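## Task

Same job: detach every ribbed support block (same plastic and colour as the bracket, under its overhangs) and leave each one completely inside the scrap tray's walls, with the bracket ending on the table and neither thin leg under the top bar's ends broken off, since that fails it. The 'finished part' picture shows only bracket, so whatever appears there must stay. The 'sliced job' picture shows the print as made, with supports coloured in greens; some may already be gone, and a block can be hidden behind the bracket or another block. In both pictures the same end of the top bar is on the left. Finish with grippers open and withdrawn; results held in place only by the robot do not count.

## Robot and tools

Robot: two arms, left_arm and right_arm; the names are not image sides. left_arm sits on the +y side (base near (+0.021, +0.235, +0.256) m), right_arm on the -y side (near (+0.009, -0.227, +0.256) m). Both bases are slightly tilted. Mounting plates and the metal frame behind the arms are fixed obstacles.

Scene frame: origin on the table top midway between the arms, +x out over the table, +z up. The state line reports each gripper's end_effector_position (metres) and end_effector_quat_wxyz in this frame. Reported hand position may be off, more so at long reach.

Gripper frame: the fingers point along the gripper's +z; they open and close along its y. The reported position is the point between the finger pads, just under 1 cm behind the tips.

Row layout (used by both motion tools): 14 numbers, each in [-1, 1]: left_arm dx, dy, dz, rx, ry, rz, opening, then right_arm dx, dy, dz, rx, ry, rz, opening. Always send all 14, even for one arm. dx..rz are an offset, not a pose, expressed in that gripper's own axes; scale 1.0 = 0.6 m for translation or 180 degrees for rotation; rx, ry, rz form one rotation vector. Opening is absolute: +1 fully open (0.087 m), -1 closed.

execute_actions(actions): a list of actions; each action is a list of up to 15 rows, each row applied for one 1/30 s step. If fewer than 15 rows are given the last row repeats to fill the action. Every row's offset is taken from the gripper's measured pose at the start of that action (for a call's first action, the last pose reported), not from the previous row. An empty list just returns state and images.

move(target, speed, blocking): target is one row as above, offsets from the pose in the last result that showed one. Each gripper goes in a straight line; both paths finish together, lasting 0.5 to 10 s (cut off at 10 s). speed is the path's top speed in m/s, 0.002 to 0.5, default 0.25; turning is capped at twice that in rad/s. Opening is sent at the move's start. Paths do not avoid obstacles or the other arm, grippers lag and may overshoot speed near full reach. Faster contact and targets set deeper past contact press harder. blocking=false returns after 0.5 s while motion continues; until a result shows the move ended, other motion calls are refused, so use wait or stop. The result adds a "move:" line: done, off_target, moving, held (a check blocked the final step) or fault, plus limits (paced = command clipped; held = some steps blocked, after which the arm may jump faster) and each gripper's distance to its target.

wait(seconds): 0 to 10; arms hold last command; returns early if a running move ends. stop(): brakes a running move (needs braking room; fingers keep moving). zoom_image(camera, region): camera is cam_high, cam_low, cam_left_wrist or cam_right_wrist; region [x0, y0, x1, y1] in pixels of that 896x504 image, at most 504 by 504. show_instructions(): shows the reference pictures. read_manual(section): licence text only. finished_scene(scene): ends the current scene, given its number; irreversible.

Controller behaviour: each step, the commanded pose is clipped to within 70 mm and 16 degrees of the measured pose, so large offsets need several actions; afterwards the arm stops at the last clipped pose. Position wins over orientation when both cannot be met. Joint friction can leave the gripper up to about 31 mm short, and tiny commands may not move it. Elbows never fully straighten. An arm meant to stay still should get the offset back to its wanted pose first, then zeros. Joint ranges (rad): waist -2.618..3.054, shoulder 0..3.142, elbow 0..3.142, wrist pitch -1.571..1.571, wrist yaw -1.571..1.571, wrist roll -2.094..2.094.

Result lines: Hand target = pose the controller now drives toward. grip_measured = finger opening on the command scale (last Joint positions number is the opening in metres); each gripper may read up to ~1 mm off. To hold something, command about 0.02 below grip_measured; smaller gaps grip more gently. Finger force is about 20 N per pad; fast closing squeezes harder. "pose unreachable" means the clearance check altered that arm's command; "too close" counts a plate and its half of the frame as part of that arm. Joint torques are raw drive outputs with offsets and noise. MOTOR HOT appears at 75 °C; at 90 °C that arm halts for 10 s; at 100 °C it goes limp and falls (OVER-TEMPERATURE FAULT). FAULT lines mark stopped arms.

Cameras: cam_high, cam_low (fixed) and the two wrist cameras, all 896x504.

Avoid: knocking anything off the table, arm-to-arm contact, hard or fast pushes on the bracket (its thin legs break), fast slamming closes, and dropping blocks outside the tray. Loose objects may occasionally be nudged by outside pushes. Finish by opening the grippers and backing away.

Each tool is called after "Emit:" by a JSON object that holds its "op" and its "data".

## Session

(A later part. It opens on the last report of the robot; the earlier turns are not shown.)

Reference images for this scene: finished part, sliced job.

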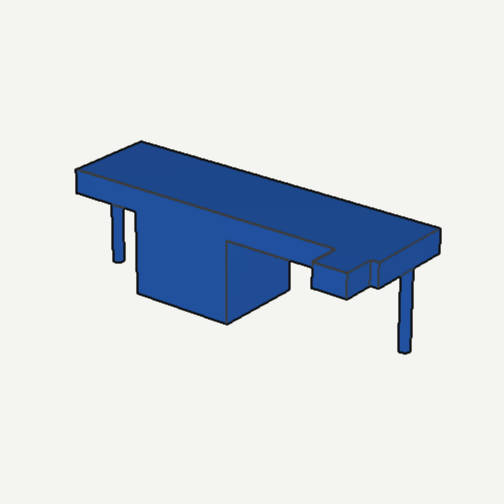

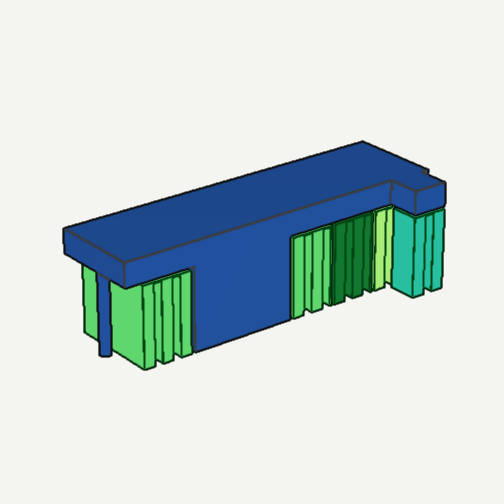

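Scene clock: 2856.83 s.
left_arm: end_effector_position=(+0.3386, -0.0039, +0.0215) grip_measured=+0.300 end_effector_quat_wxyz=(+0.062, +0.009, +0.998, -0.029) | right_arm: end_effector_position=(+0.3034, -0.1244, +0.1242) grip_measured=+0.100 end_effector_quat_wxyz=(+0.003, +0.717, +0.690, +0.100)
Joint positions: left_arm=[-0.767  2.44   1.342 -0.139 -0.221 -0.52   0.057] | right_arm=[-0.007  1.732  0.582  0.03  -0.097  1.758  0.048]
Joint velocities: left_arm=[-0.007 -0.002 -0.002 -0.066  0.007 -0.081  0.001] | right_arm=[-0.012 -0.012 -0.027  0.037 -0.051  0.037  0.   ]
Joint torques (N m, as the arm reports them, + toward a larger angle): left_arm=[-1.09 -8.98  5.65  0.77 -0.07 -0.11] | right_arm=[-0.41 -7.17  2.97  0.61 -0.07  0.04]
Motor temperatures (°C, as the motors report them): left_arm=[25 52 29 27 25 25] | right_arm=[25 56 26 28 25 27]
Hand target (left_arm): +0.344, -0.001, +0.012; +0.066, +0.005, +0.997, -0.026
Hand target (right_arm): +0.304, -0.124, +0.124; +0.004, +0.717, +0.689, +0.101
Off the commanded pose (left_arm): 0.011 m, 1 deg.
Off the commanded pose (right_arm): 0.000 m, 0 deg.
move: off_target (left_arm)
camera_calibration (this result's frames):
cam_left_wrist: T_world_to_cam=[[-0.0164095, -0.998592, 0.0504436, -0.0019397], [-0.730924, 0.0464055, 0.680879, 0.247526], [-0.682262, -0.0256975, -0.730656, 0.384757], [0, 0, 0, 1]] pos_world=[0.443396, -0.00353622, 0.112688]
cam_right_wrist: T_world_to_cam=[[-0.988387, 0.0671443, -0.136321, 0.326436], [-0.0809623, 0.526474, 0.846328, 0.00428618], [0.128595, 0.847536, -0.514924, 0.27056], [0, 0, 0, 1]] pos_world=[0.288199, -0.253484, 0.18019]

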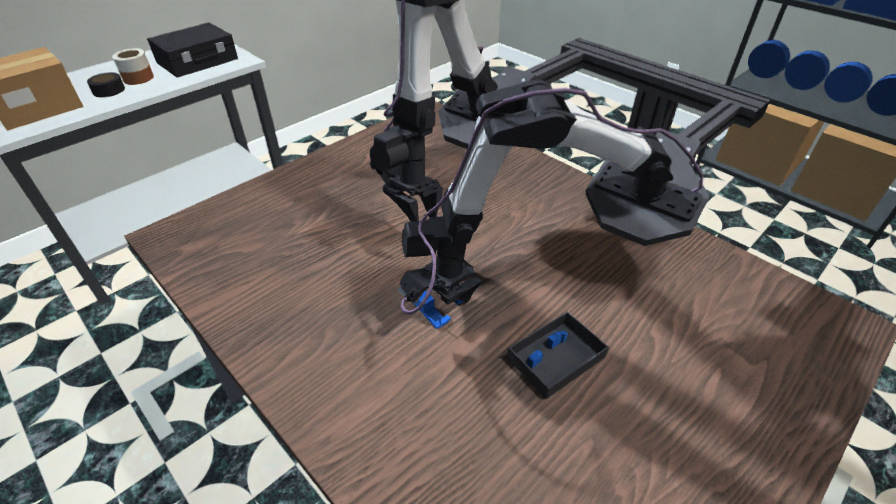

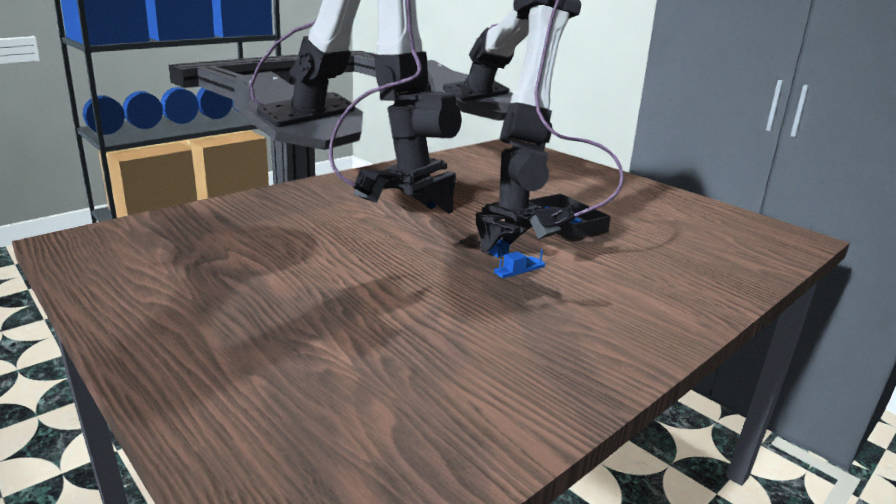

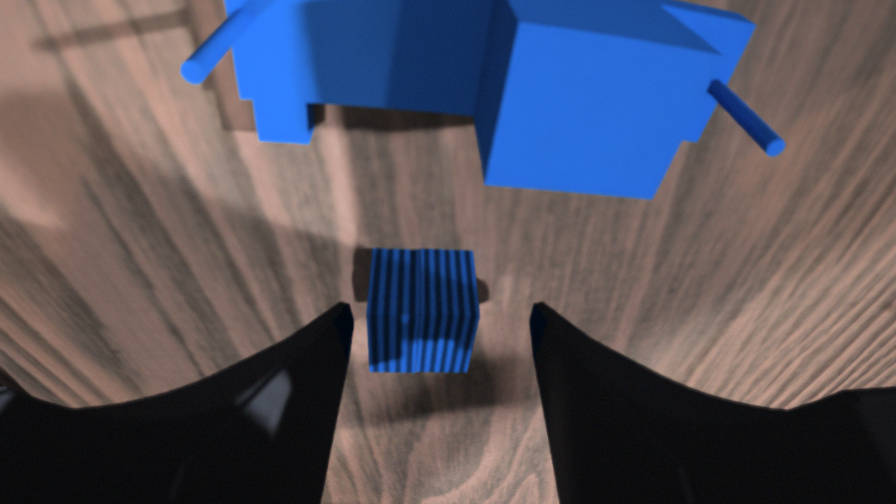

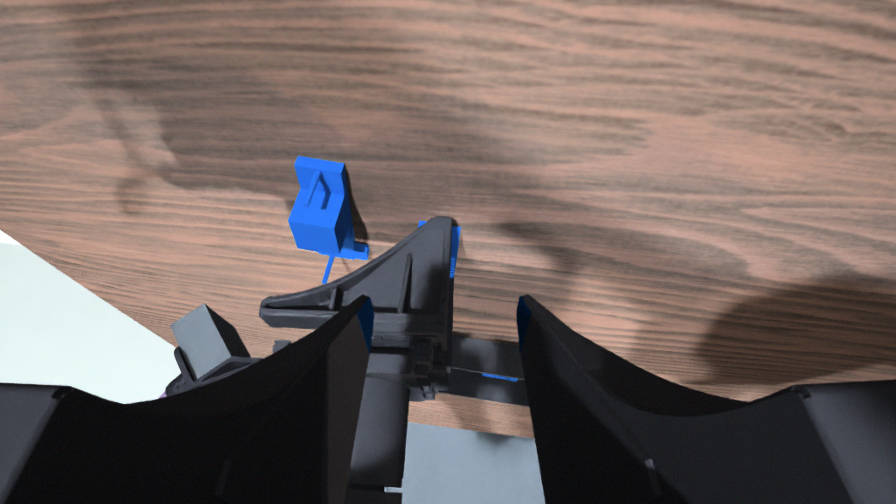

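Emit:
{"op": "execute_actions", "data": {"actions": [[[0,0,0,0,0,0,0.1,0,0,0,0,0,0,0.1]],[[0,0,0,0,0,0,-0.05,0,0,0,0,0,0,0.1]],[[0,0,0,0,0,0,-0.14,0,0,0,0,0,0,0.1]],[[0,0,0,0,0,0,-0.21,0,0,0,0,0,0,0.1]],[[0,0,0,0,0,0,-0.26,0,0,0,0,0,0,0.1]],[[0,0,0,0,0,0,-0.30,0,0,0,0,0,0,0.1]],[[0,0,0,0,0,0,-0.33,0,0,0,0,0,0,0.1]]]}}

Scene clock: 2872.60 s.
left_arm: end_effector_position=(+0.3391, -0.0041, +0.0215) grip_measured=-0.329 end_effector_quat_wxyz=(+0.063, +0.009, +0.998, -0.030) | right_arm: end_effector_position=(+0.3034, -0.1244, +0.1242) grip_measured=+0.100 end_effector_quat_wxyz=(+0.003, +0.717, +0.690, +0.100)
Joint positions: left_arm=[-0.767  2.44   1.342 -0.136 -0.222 -0.519  0.029] | right_arm=[-0.007  1.732  0.582  0.03  -0.097  1.758  0.048]
Joint velocities: left_arm=[ 0.012 -0.002 -0.002  0.007 -0.051 -0.037 -0.   ] | right_arm=[-0.007  0.002  0.007  0.007  0.037 -0.007  0.   ]
Joint torques (N m, as the arm reports them, + toward a larger angle): left_arm=[ -2.45 -11.07   3.73   0.68   0.    -0.15] | right_arm=[-0.43 -7.18  2.95  0.59 -0.07  0.02]
Motor temperatures (°C, as the motors report them): left_arm=[25 53 30 27 25 25] | right_arm=[25 54 27 28 25 27]
Hand target (left_arm): +0.339, -0.004, +0.021; +0.063, +0.009, +0.998, -0.030
Hand target (right_arm): +0.303, -0.124, +0.124; +0.003, +0.717, +0.690, +0.100
Off the commanded pose (left_arm): 0.000 m, 0 deg.
Off the commanded pose (right_arm): 0.000 m, 0 deg.
camera_calibration (this result's frames):
cam_left_wrist: T_world_to_cam=[[-0.0163705, -0.998552, 0.0512417, -0.00219878], [-0.732362, 0.0468655, 0.6793, 0.248449], [-0.680718, -0.0264069, -0.732069, 0.384604], [0, 0, 0, 1]] pos_world=[0.443726, -0.00368306, 0.112898]
cam_right_wrist: T_world_to_cam=[[-0.988387, 0.0671443, -0.136321, 0.326436], [-0.0809623, 0.526474, 0.846328, 0.00428618], [0.128595, 0.847536, -0.514924, 0.27056], [0, 0, 0, 1]] pos_world=[0.288199, -0.253484, 0.18019]

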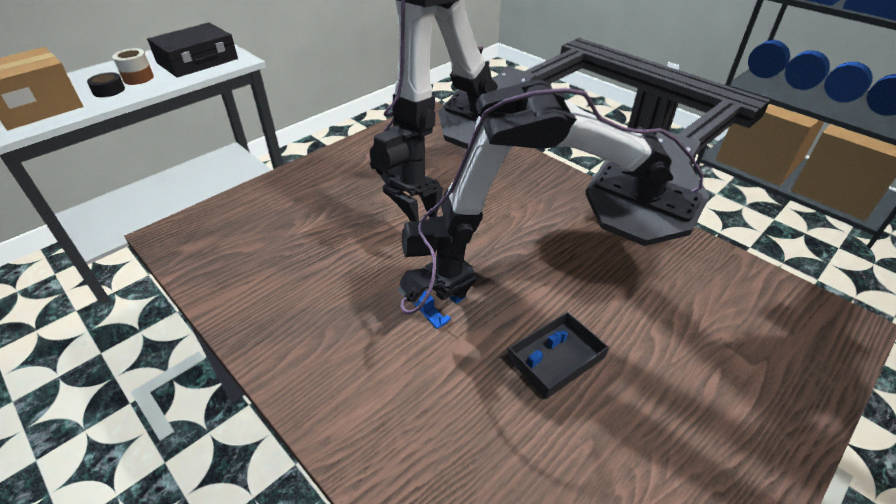

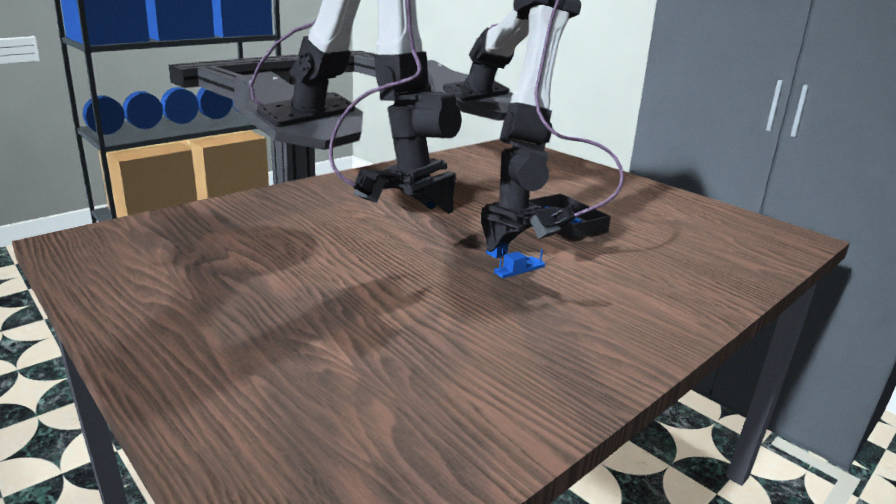

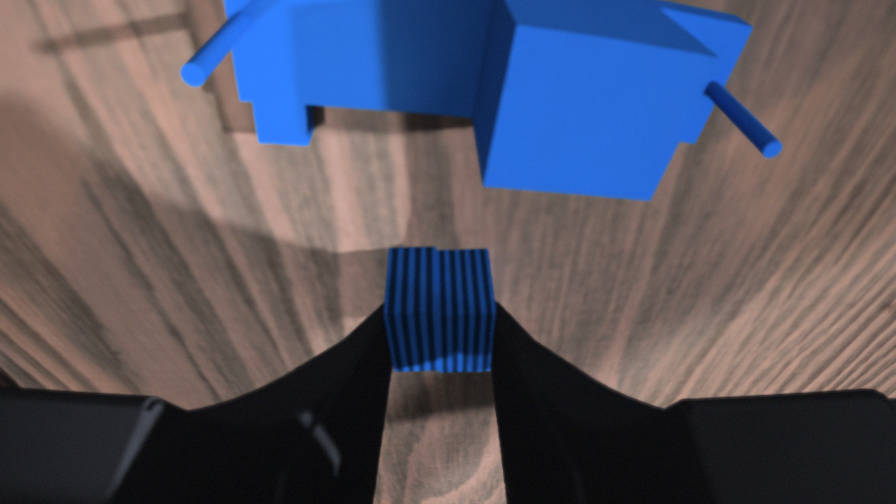

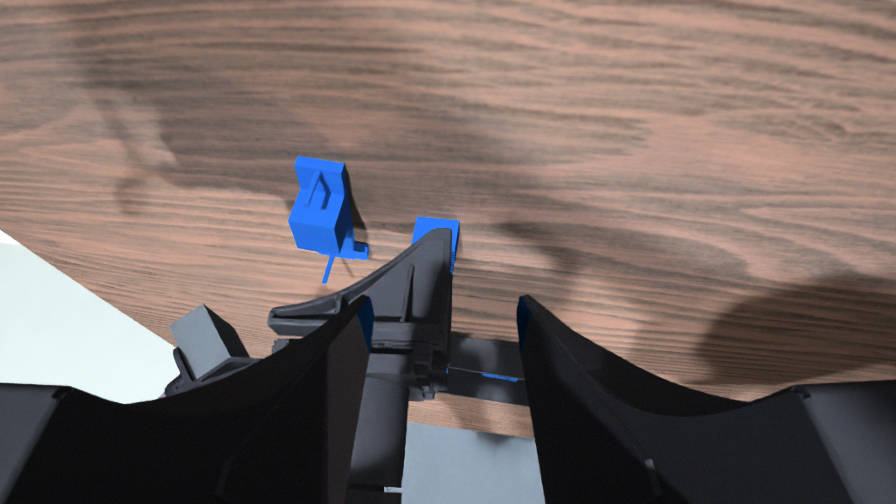

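Emit:
{"op": "execute_actions", "data": {"actions": [[[0,0,0,0,0,0,-0.35,0,0,0,0,0,0,0.1]],[[0,0,0,0,0,0,-0.37,0,0,0,0,0,0,0.1]],[[0,0,0,0,0,0,-0.37,0,0,0,0,0,0,0.1]]]}}

Scene clock: 2878.23 s.
left_arm: end_effector_position=(+0.3391, -0.0041, +0.0215) grip_measured=-0.344 end_effector_quat_wxyz=(+0.063, +0.009, +0.998, -0.030) | right_arm: end_effector_position=(+0.3034, -0.1244, +0.1242) grip_measured=+0.100 end_effector_quat_wxyz=(+0.003, +0.717, +0.690, +0.100)
Joint positions: left_arm=[-0.767  2.44   1.342 -0.136 -0.222 -0.519  0.029] | right_arm=[-0.007  1.732  0.582  0.03  -0.097  1.758  0.048]
Joint velocities: left_arm=[ 0.002 -0.017  0.002  0.007  0.037  0.007  0.   ] | right_arm=[-0.007 -0.007  0.002 -0.022  0.066 -0.007  0.001]
Joint torques (N m, as the arm reports them, + toward a larger angle): left_arm=[ -2.36 -11.03   3.83   0.66   0.    -0.16] | right_arm=[-0.43 -7.21  3.03  0.59 -0.07  0.03]
Motor temperatures (°C, as the motors report them): left_arm=[25 54 29 27 25 25] | right_arm=[25 53 27 28 25 27]
Hand target (left_arm): +0.339, -0.004, +0.021; +0.063, +0.009, +0.998, -0.030
Hand target (right_arm): +0.303, -0.124, +0.124; +0.003, +0.717, +0.690, +0.100
Off the commanded pose (left_arm): 0.000 m, 0 deg.
Off the commanded pose (right_arm): 0.000 m, 0 deg.
camera_calibration (this result's frames):
cam_left_wrist: T_world_to_cam=[[-0.0163705, -0.998552, 0.0512417, -0.00219878], [-0.732362, 0.0468655, 0.6793, 0.248449], [-0.680718, -0.0264069, -0.732069, 0.384604], [0, 0, 0, 1]] pos_world=[0.443726, -0.00368306, 0.112898]
cam_right_wrist: T_world_to_cam=[[-0.988387, 0.0671443, -0.136321, 0.326436], [-0.0809623, 0.526474, 0.846328, 0.00428618], [0.128595, 0.847536, -0.514924, 0.27056], [0, 0, 0, 1]] pos_world=[0.288199, -0.253484, 0.18019]

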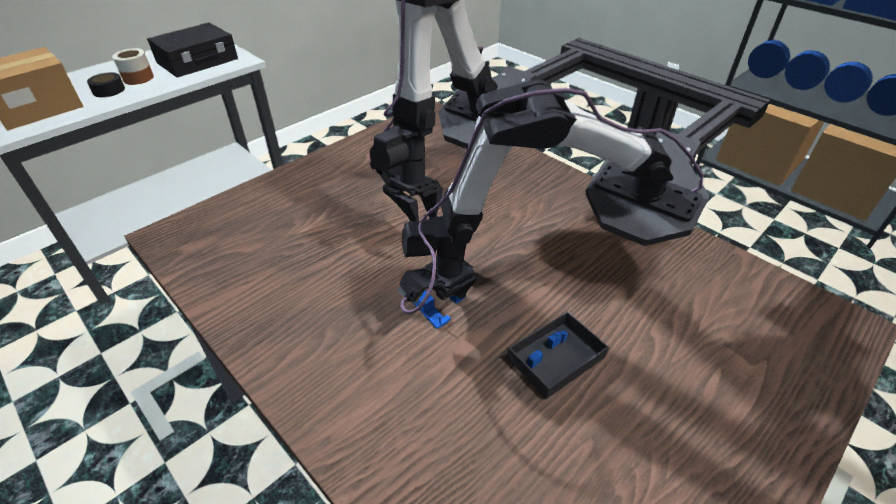

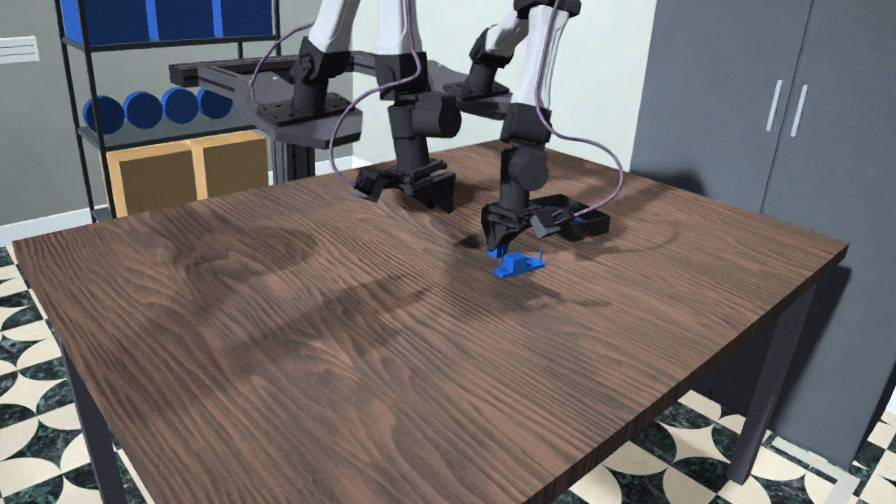

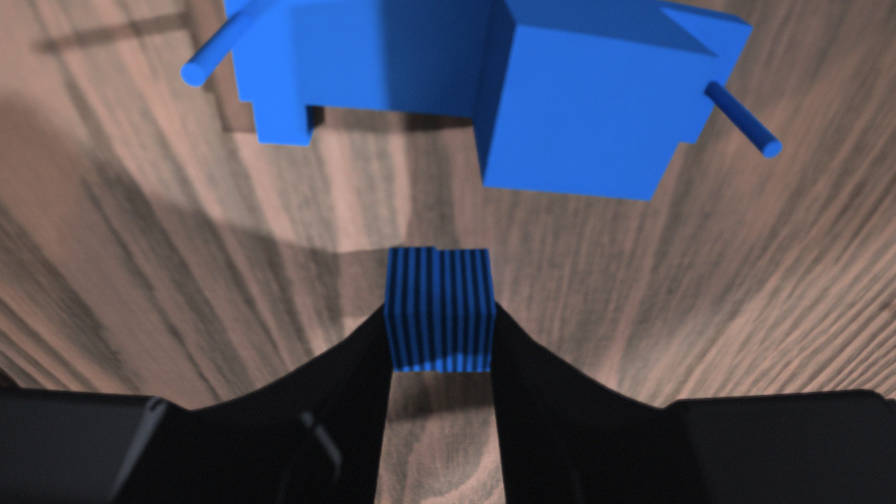

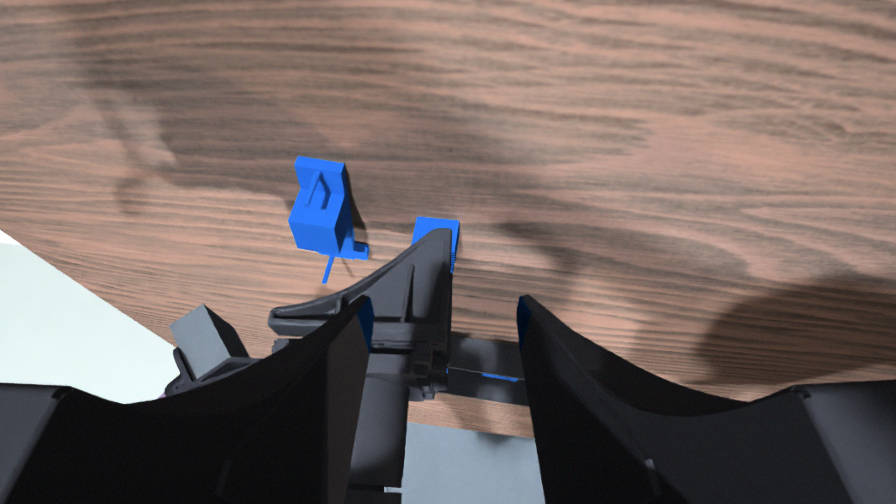

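Emit:
{"op": "move", "data": {"target": [0.0047,0.0049,-0.1105,0,0,0,-0.37,0,0,0,0,0,0,0.1], "speed": 0.06}}

Scene clock: 2888.57 s.
left_arm: end_effector_position=(+0.3440, -0.0044, +0.0873) grip_measured=-0.344 end_effector_quat_wxyz=(+0.079, +0.004, +0.996, -0.043) | right_arm: end_effector_position=(+0.3034, -0.1244, +0.1242) grip_measured=+0.100 end_effector_quat_wxyz=(+0.003, +0.717, +0.690, +0.100)
Joint positions: left_arm=[-0.793  2.222  1.254 -0.229 -0.225 -0.545  0.029] | right_arm=[-0.007  1.732  0.582  0.03  -0.097  1.758  0.048]
Joint velocities: left_arm=[ 0.002  0.002 -0.002  0.037 -0.051 -0.051 -0.001] | right_arm=[-0.012  0.002  0.012 -0.037 -0.037  0.007  0.   ]
Joint torques (N m, as the arm reports them, + toward a larger angle): left_arm=[ -3.15 -11.34   2.14   0.52  -0.09  -0.22] | right_arm=[-0.48 -7.18  3.02  0.6  -0.08  0.04]
Motor temperatures (°C, as the motors report them): left_arm=[26 56 29 27 25 25] | right_arm=[25 52 27 28 25 27]
Hand target (left_arm): +0.329, +0.002, +0.087; +0.063, +0.009, +0.998, -0.030
Hand target (right_arm): +0.303, -0.124, +0.124; +0.003, +0.717, +0.690, +0.100
Off the commanded pose (left_arm): 0.017 m, 2 deg.
Off the commanded pose (right_arm): 0.000 m, 0 deg.
move: off_target (left_arm)
camera_calibration (this result's frames):
cam_left_wrist: T_world_to_cam=[[-0.00916576, -0.9969, 0.0781395, -0.0105824], [-0.753853, 0.0582291, 0.654458, 0.216969], [-0.656979, -0.0529071, -0.75205, 0.429584], [0, 0, 0, 1]] pos_world=[0.445693, -0.000455501, 0.181898]
cam_right_wrist: T_world_to_cam=[[-0.988387, 0.0671443, -0.136321, 0.326436], [-0.0809623, 0.526474, 0.846328, 0.00428618], [0.128595, 0.847536, -0.514924, 0.27056], [0, 0, 0, 1]] pos_world=[0.288199, -0.253484, 0.18019]

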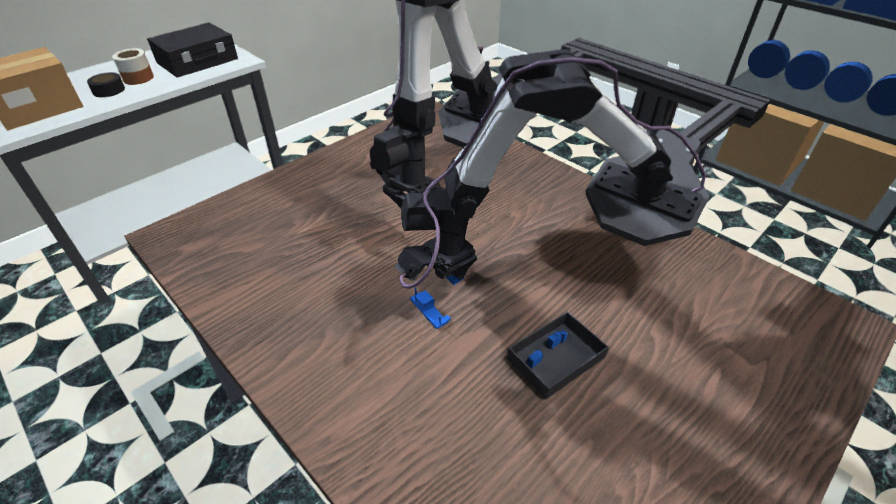

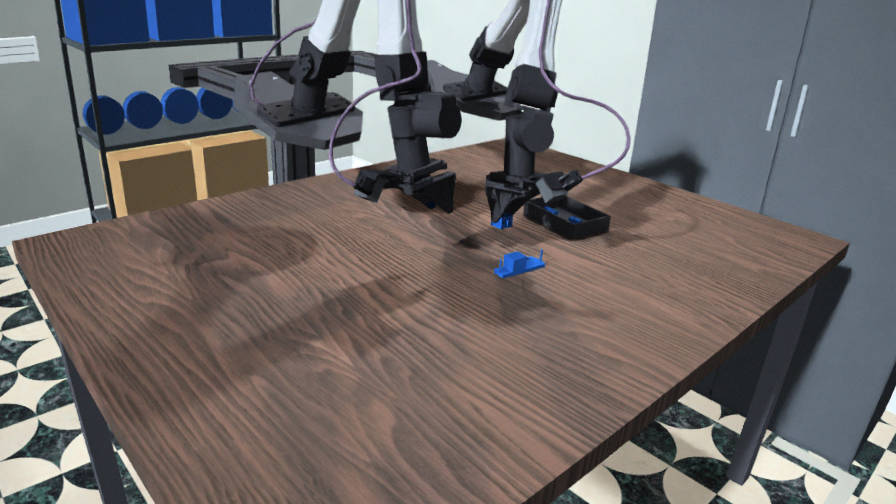

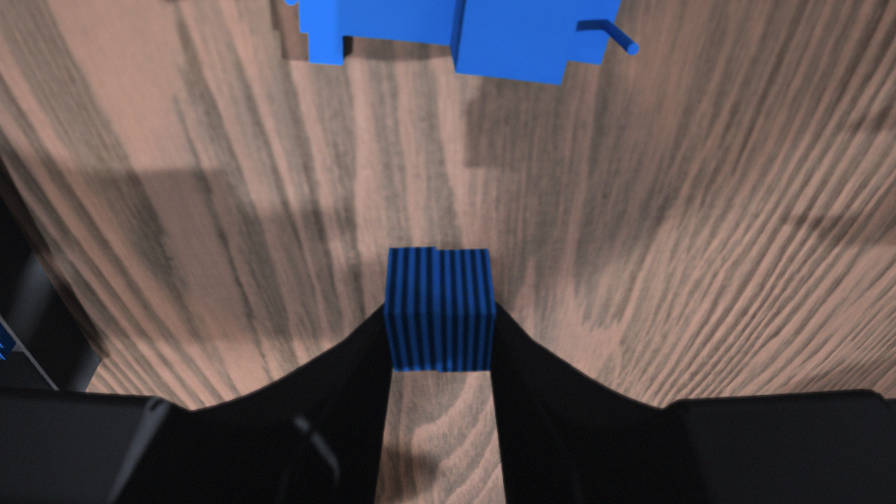

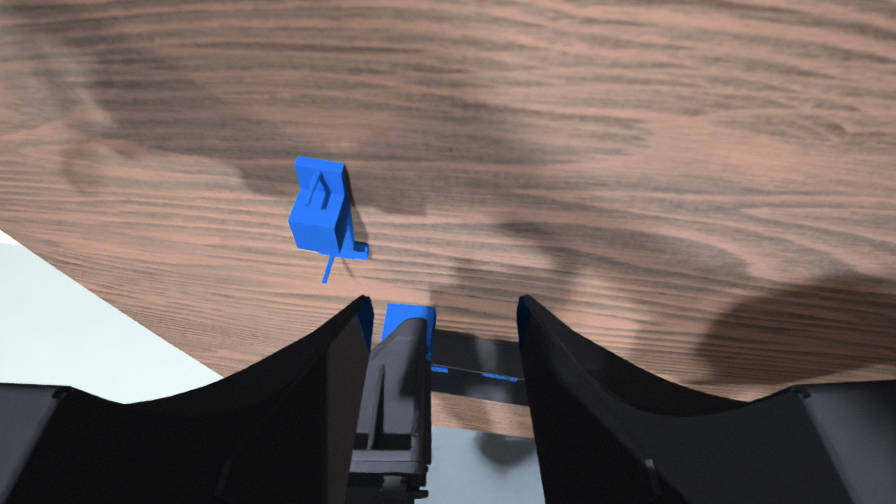

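Emit:
{"op": "move", "data": {"target": [0.0558,0.4710,-0.0542,-0.0518,-0.0204,-0.4663,-0.37,0,0,0,0,0,0,0.1], "speed": 0.2}}

Scene clock: 2913.60 s.
left_arm: end_effector_position=(+0.3205, +0.2882, +0.0896) grip_measured=-0.344 end_effector_quat_wxyz=(+0.069, -0.661, +0.747, -0.001) | right_arm: end_effector_position=(+0.3034, -0.1244, +0.1242) grip_measured=+0.100 end_effector_quat_wxyz=(+0.003, +0.717, +0.690, +0.100)
Joint positions: left_arm=[ 0.09   1.886  0.713  0.011 -0.051 -1.178  0.029] | right_arm=[-0.007  1.732  0.582  0.03  -0.097  1.758  0.048]
Joint velocities: left_arm=[ 0.007 -0.007  0.012 -0.022 -0.037  0.007 -0.001] | right_arm=[ 0.002 -0.012  0.007 -0.007 -0.051  0.007 -0.   ]
Joint torques (N m, as the arm reports them, + toward a larger angle): left_arm=[ 1.6  -8.72  0.81  0.62  0.06 -0.23] | right_arm=[-0.37 -7.17  2.96  0.6  -0.07  0.02]
Motor temperatures (°C, as the motors report them): left_arm=[26 59 28 27 25 25] | right_arm=[25 51 27 28 25 27]
Hand target (left_arm): +0.315, +0.287, +0.092; +0.065, -0.667, +0.742, -0.004
Hand target (right_arm): +0.303, -0.124, +0.124; +0.003, +0.717, +0.690, +0.100
Off the commanded pose (left_arm): 0.013 m, 2 deg.
Off the commanded pose (right_arm): 0.000 m, 0 deg.
move: off_target (left_arm)
camera_calibration (this result's frames):
cam_left_wrist: T_world_to_cam=[[0.989059, -0.120406, 0.0852386, -0.292505], [-0.145621, -0.704355, 0.694751, 0.201942], [-0.0236139, -0.699562, -0.714182, 0.411329], [0, 0, 0, 1]] pos_world=[0.328425, 0.39477, 0.178397]
cam_right_wrist: T_world_to_cam=[[-0.988387, 0.0671443, -0.136321, 0.326436], [-0.0809623, 0.526474, 0.846328, 0.00428618], [0.128595, 0.847536, -0.514924, 0.27056], [0, 0, 0, 1]] pos_world=[0.288199, -0.253484, 0.18019]

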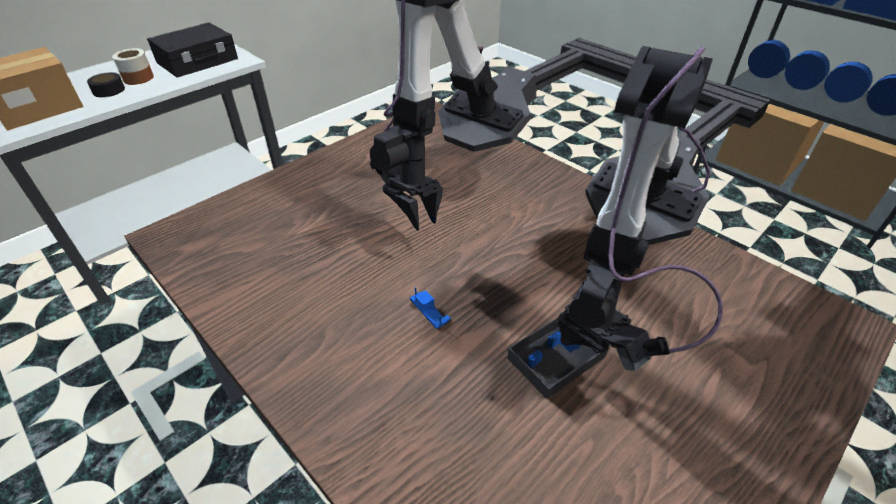

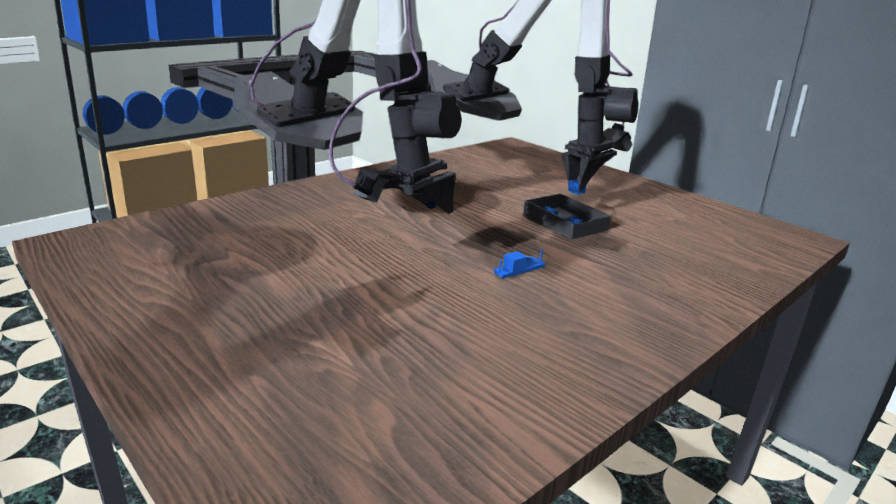

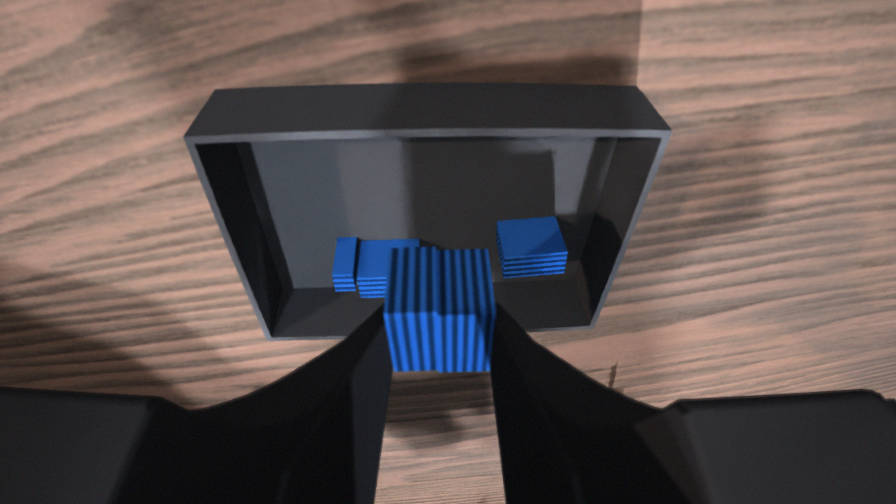

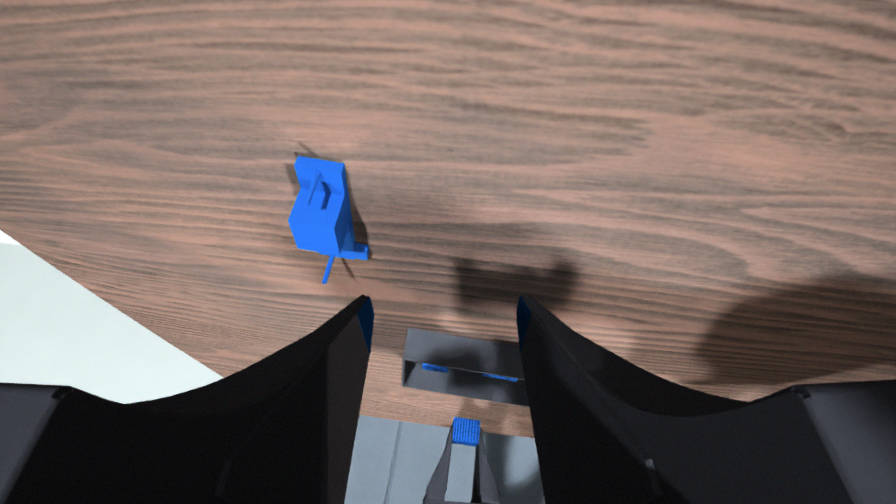

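Emit:
{"op": "move", "data": {"target": [0.0357,-0.0008,0.0563,0,0.0084,0,-0.37,0,0,0,0,0,0,0.1], "speed": 0.05}}

Scene clock: 2940.30 s.
left_arm: end_effector_position=(+0.3151, +0.2727, +0.0589) grip_measured=-0.344 end_effector_quat_wxyz=(+0.057, -0.662, +0.747, -0.004) | right_arm: end_effector_position=(+0.3034, -0.1244, +0.1242) grip_measured=+0.100 end_effector_quat_wxyz=(+0.003, +0.717, +0.690, +0.100)
Joint positions: left_arm=[ 0.052  2.018  0.713  0.123 -0.05  -1.218  0.029] | right_arm=[-0.007  1.732  0.582  0.03  -0.097  1.758  0.048]
Joint velocities: left_arm=[-0.017 -0.012 -0.007 -0.022  0.022  0.051  0.   ] | right_arm=[ 0.007 -0.007 -0.007 -0.007 -0.125 -0.007  0.001]
Joint torques (N m, as the arm reports them, + toward a larger angle): left_arm=[-0.47 -5.88  3.63  0.69 -0.03 -0.23] | right_arm=[-0.34 -7.17  3.01  0.61 -0.05  0.01]
Motor temperatures (°C, as the motors report them): left_arm=[25 56 28 27 25 25] | right_arm=[25 50 27 28 25 27]
Hand target (left_arm): +0.321, +0.269, +0.054; +0.059, -0.661, +0.748, -0.010
Hand target (right_arm): +0.303, -0.124, +0.124; +0.003, +0.717, +0.690, +0.100
Off the commanded pose (left_arm): 0.009 m, 1 deg.
Off the commanded pose (right_arm): 0.000 m, 0 deg.
move: done
camera_calibration (this result's frames):
cam_left_wrist: T_world_to_cam=[[0.990333, -0.116894, 0.0746709, -0.287173], [-0.135064, -0.690081, 0.711017, 0.203349], [-0.0315844, -0.71423, -0.699198, 0.383975], [0, 0, 0, 1]] pos_world=[0.32399, 0.381005, 0.145333]
cam_right_wrist: T_world_to_cam=[[-0.988387, 0.0671443, -0.136321, 0.326436], [-0.0809623, 0.526474, 0.846328, 0.00428618], [0.128595, 0.847536, -0.514924, 0.27056], [0, 0, 0, 1]] pos_world=[0.288199, -0.253484, 0.18019]

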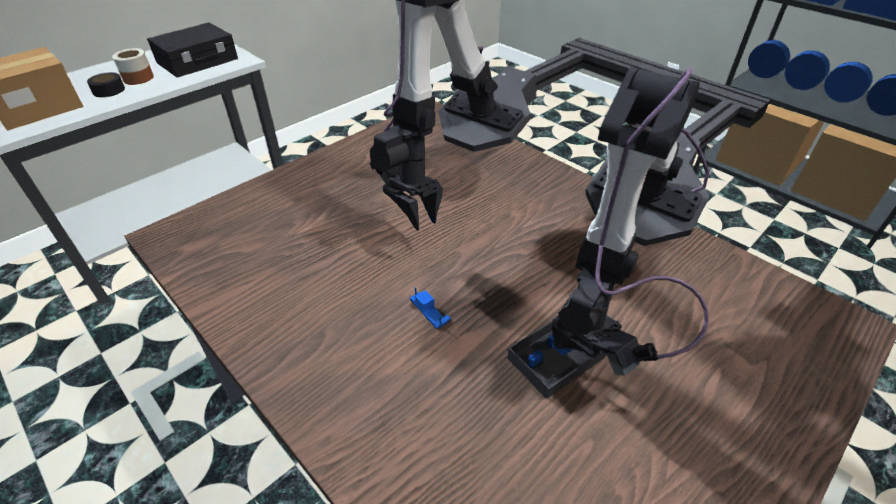

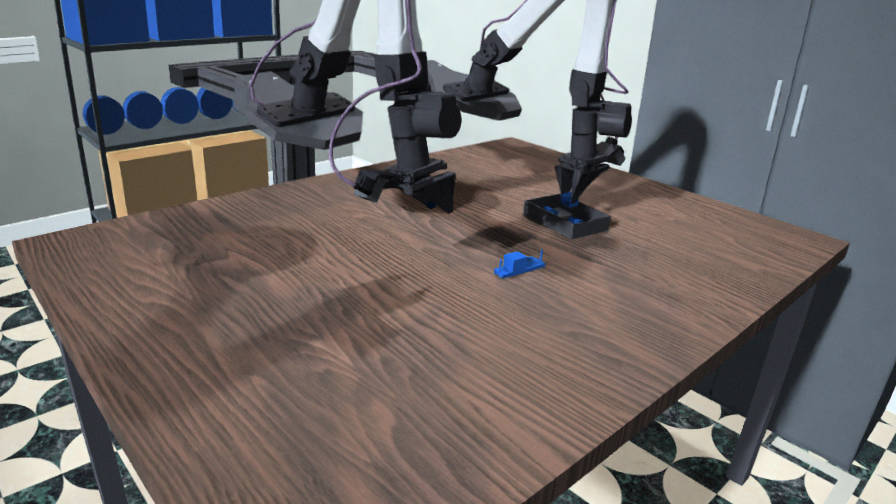

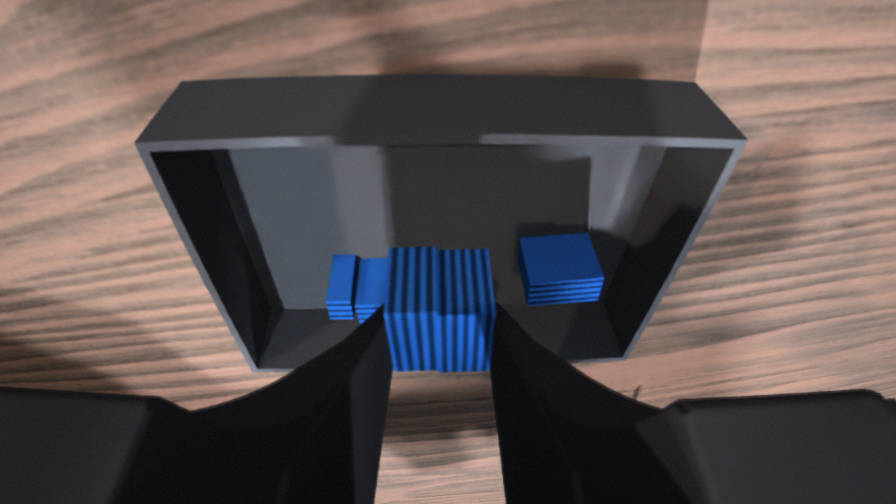

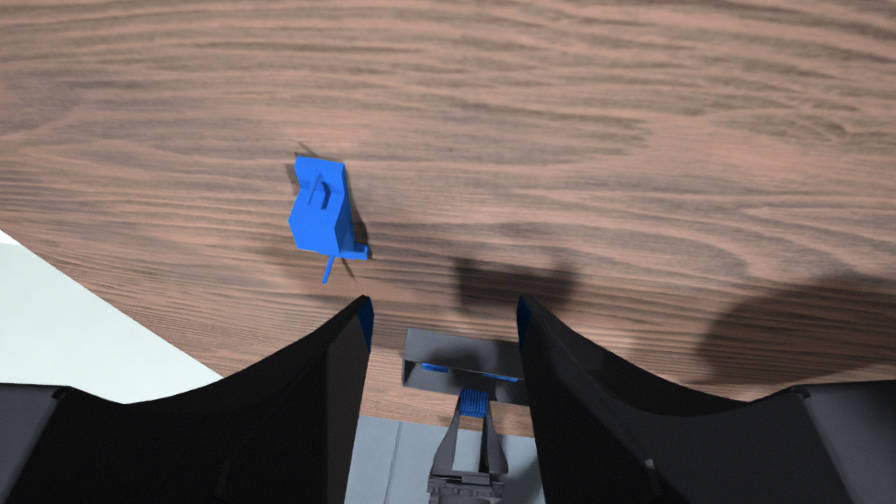

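Emit:
{"op": "move", "data": {"target": [-0.0003,-0.0019,0.0712,0,0,0,-0.37,0,0,0,0,0,0,0.1], "speed": 0.03}}

Scene clock: 2951.03 s.
left_arm: end_effector_position=(+0.3146, +0.2724, +0.0223) grip_measured=-0.344 end_effector_quat_wxyz=(+0.053, -0.663, +0.747, -0.002) | right_arm: end_effector_position=(+0.3034, -0.1244, +0.1242) grip_measured=+0.100 end_effector_quat_wxyz=(+0.003, +0.717, +0.690, +0.100)
Joint positions: left_arm=[ 0.052  2.183  0.765  0.226 -0.05  -1.218  0.029] | right_arm=[-0.007  1.732  0.582  0.03  -0.097  1.758  0.048]
Joint velocities: left_arm=[ 0.007 -0.012 -0.007  0.022  0.081 -0.007  0.   ] | right_arm=[ 0.007  0.007  0.007  0.066 -0.022 -0.066 -0.   ]
Joint torques (N m, as the arm reports them, + toward a larger angle): left_arm=[ 1.12 -6.17  3.06  0.68 -0.04 -0.1 ] | right_arm=[-0.36 -7.22  3.01  0.59 -0.07  0.04]
Motor temperatures (°C, as the motors report them): left_arm=[25 54 28 27 25 25] | right_arm=[25 49 27 28 25 27]
Hand target (left_arm): +0.319, +0.275, +0.016; +0.057, -0.662, +0.747, -0.004
Hand target (right_arm): +0.303, -0.124, +0.124; +0.003, +0.717, +0.690, +0.100
Off the commanded pose (left_arm): 0.009 m, 1 deg.
Off the commanded pose (right_arm): 0.000 m, 0 deg.
move: done
camera_calibration (this result's frames):
cam_left_wrist: T_world_to_cam=[[0.991049, -0.11638, 0.0653999, -0.28411], [-0.127959, -0.688488, 0.713871, 0.226364], [-0.0380532, -0.715849, -0.697217, 0.360698], [0, 0, 0, 1]] pos_world=[0.324258, 0.38099, 0.108471]
cam_right_wrist: T_world_to_cam=[[-0.988387, 0.0671443, -0.136321, 0.326436], [-0.0809623, 0.526474, 0.846328, 0.00428618], [0.128595, 0.847536, -0.514924, 0.27056], [0, 0, 0, 1]] pos_world=[0.288199, -0.253484, 0.18019]

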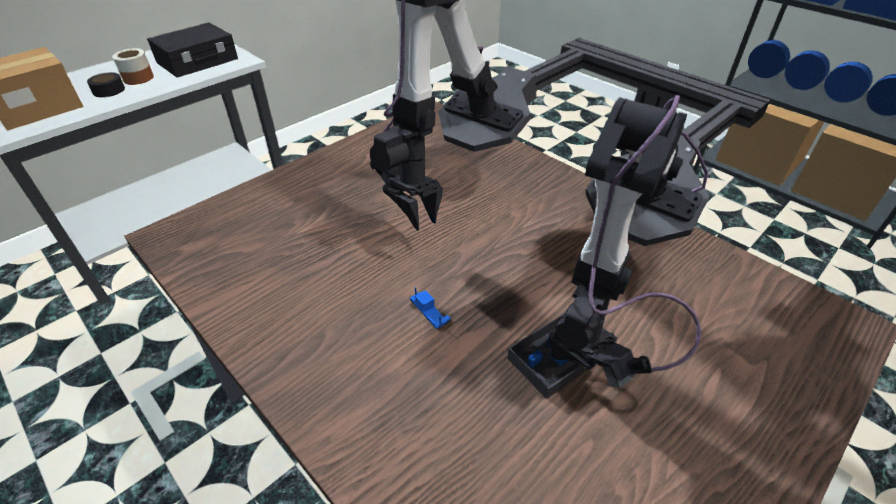

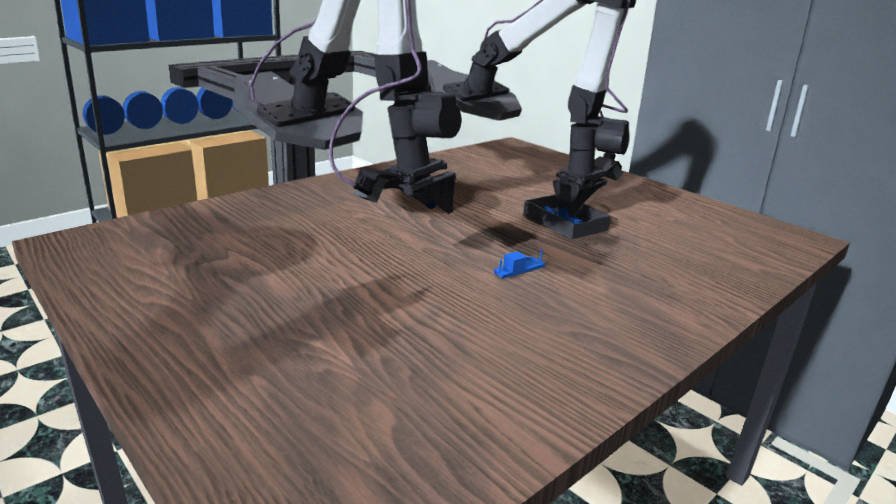

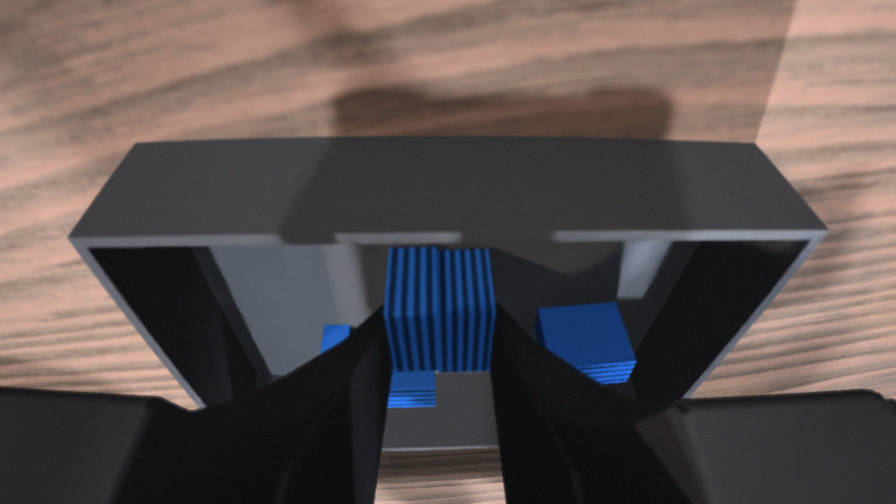

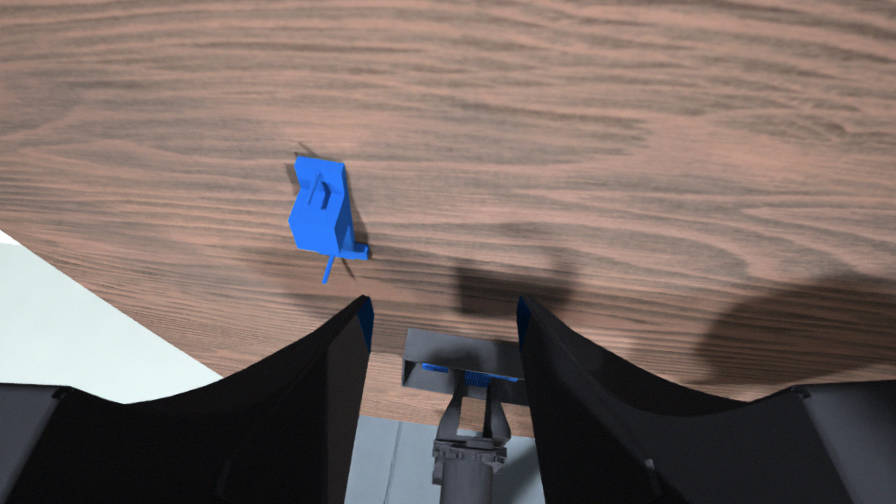

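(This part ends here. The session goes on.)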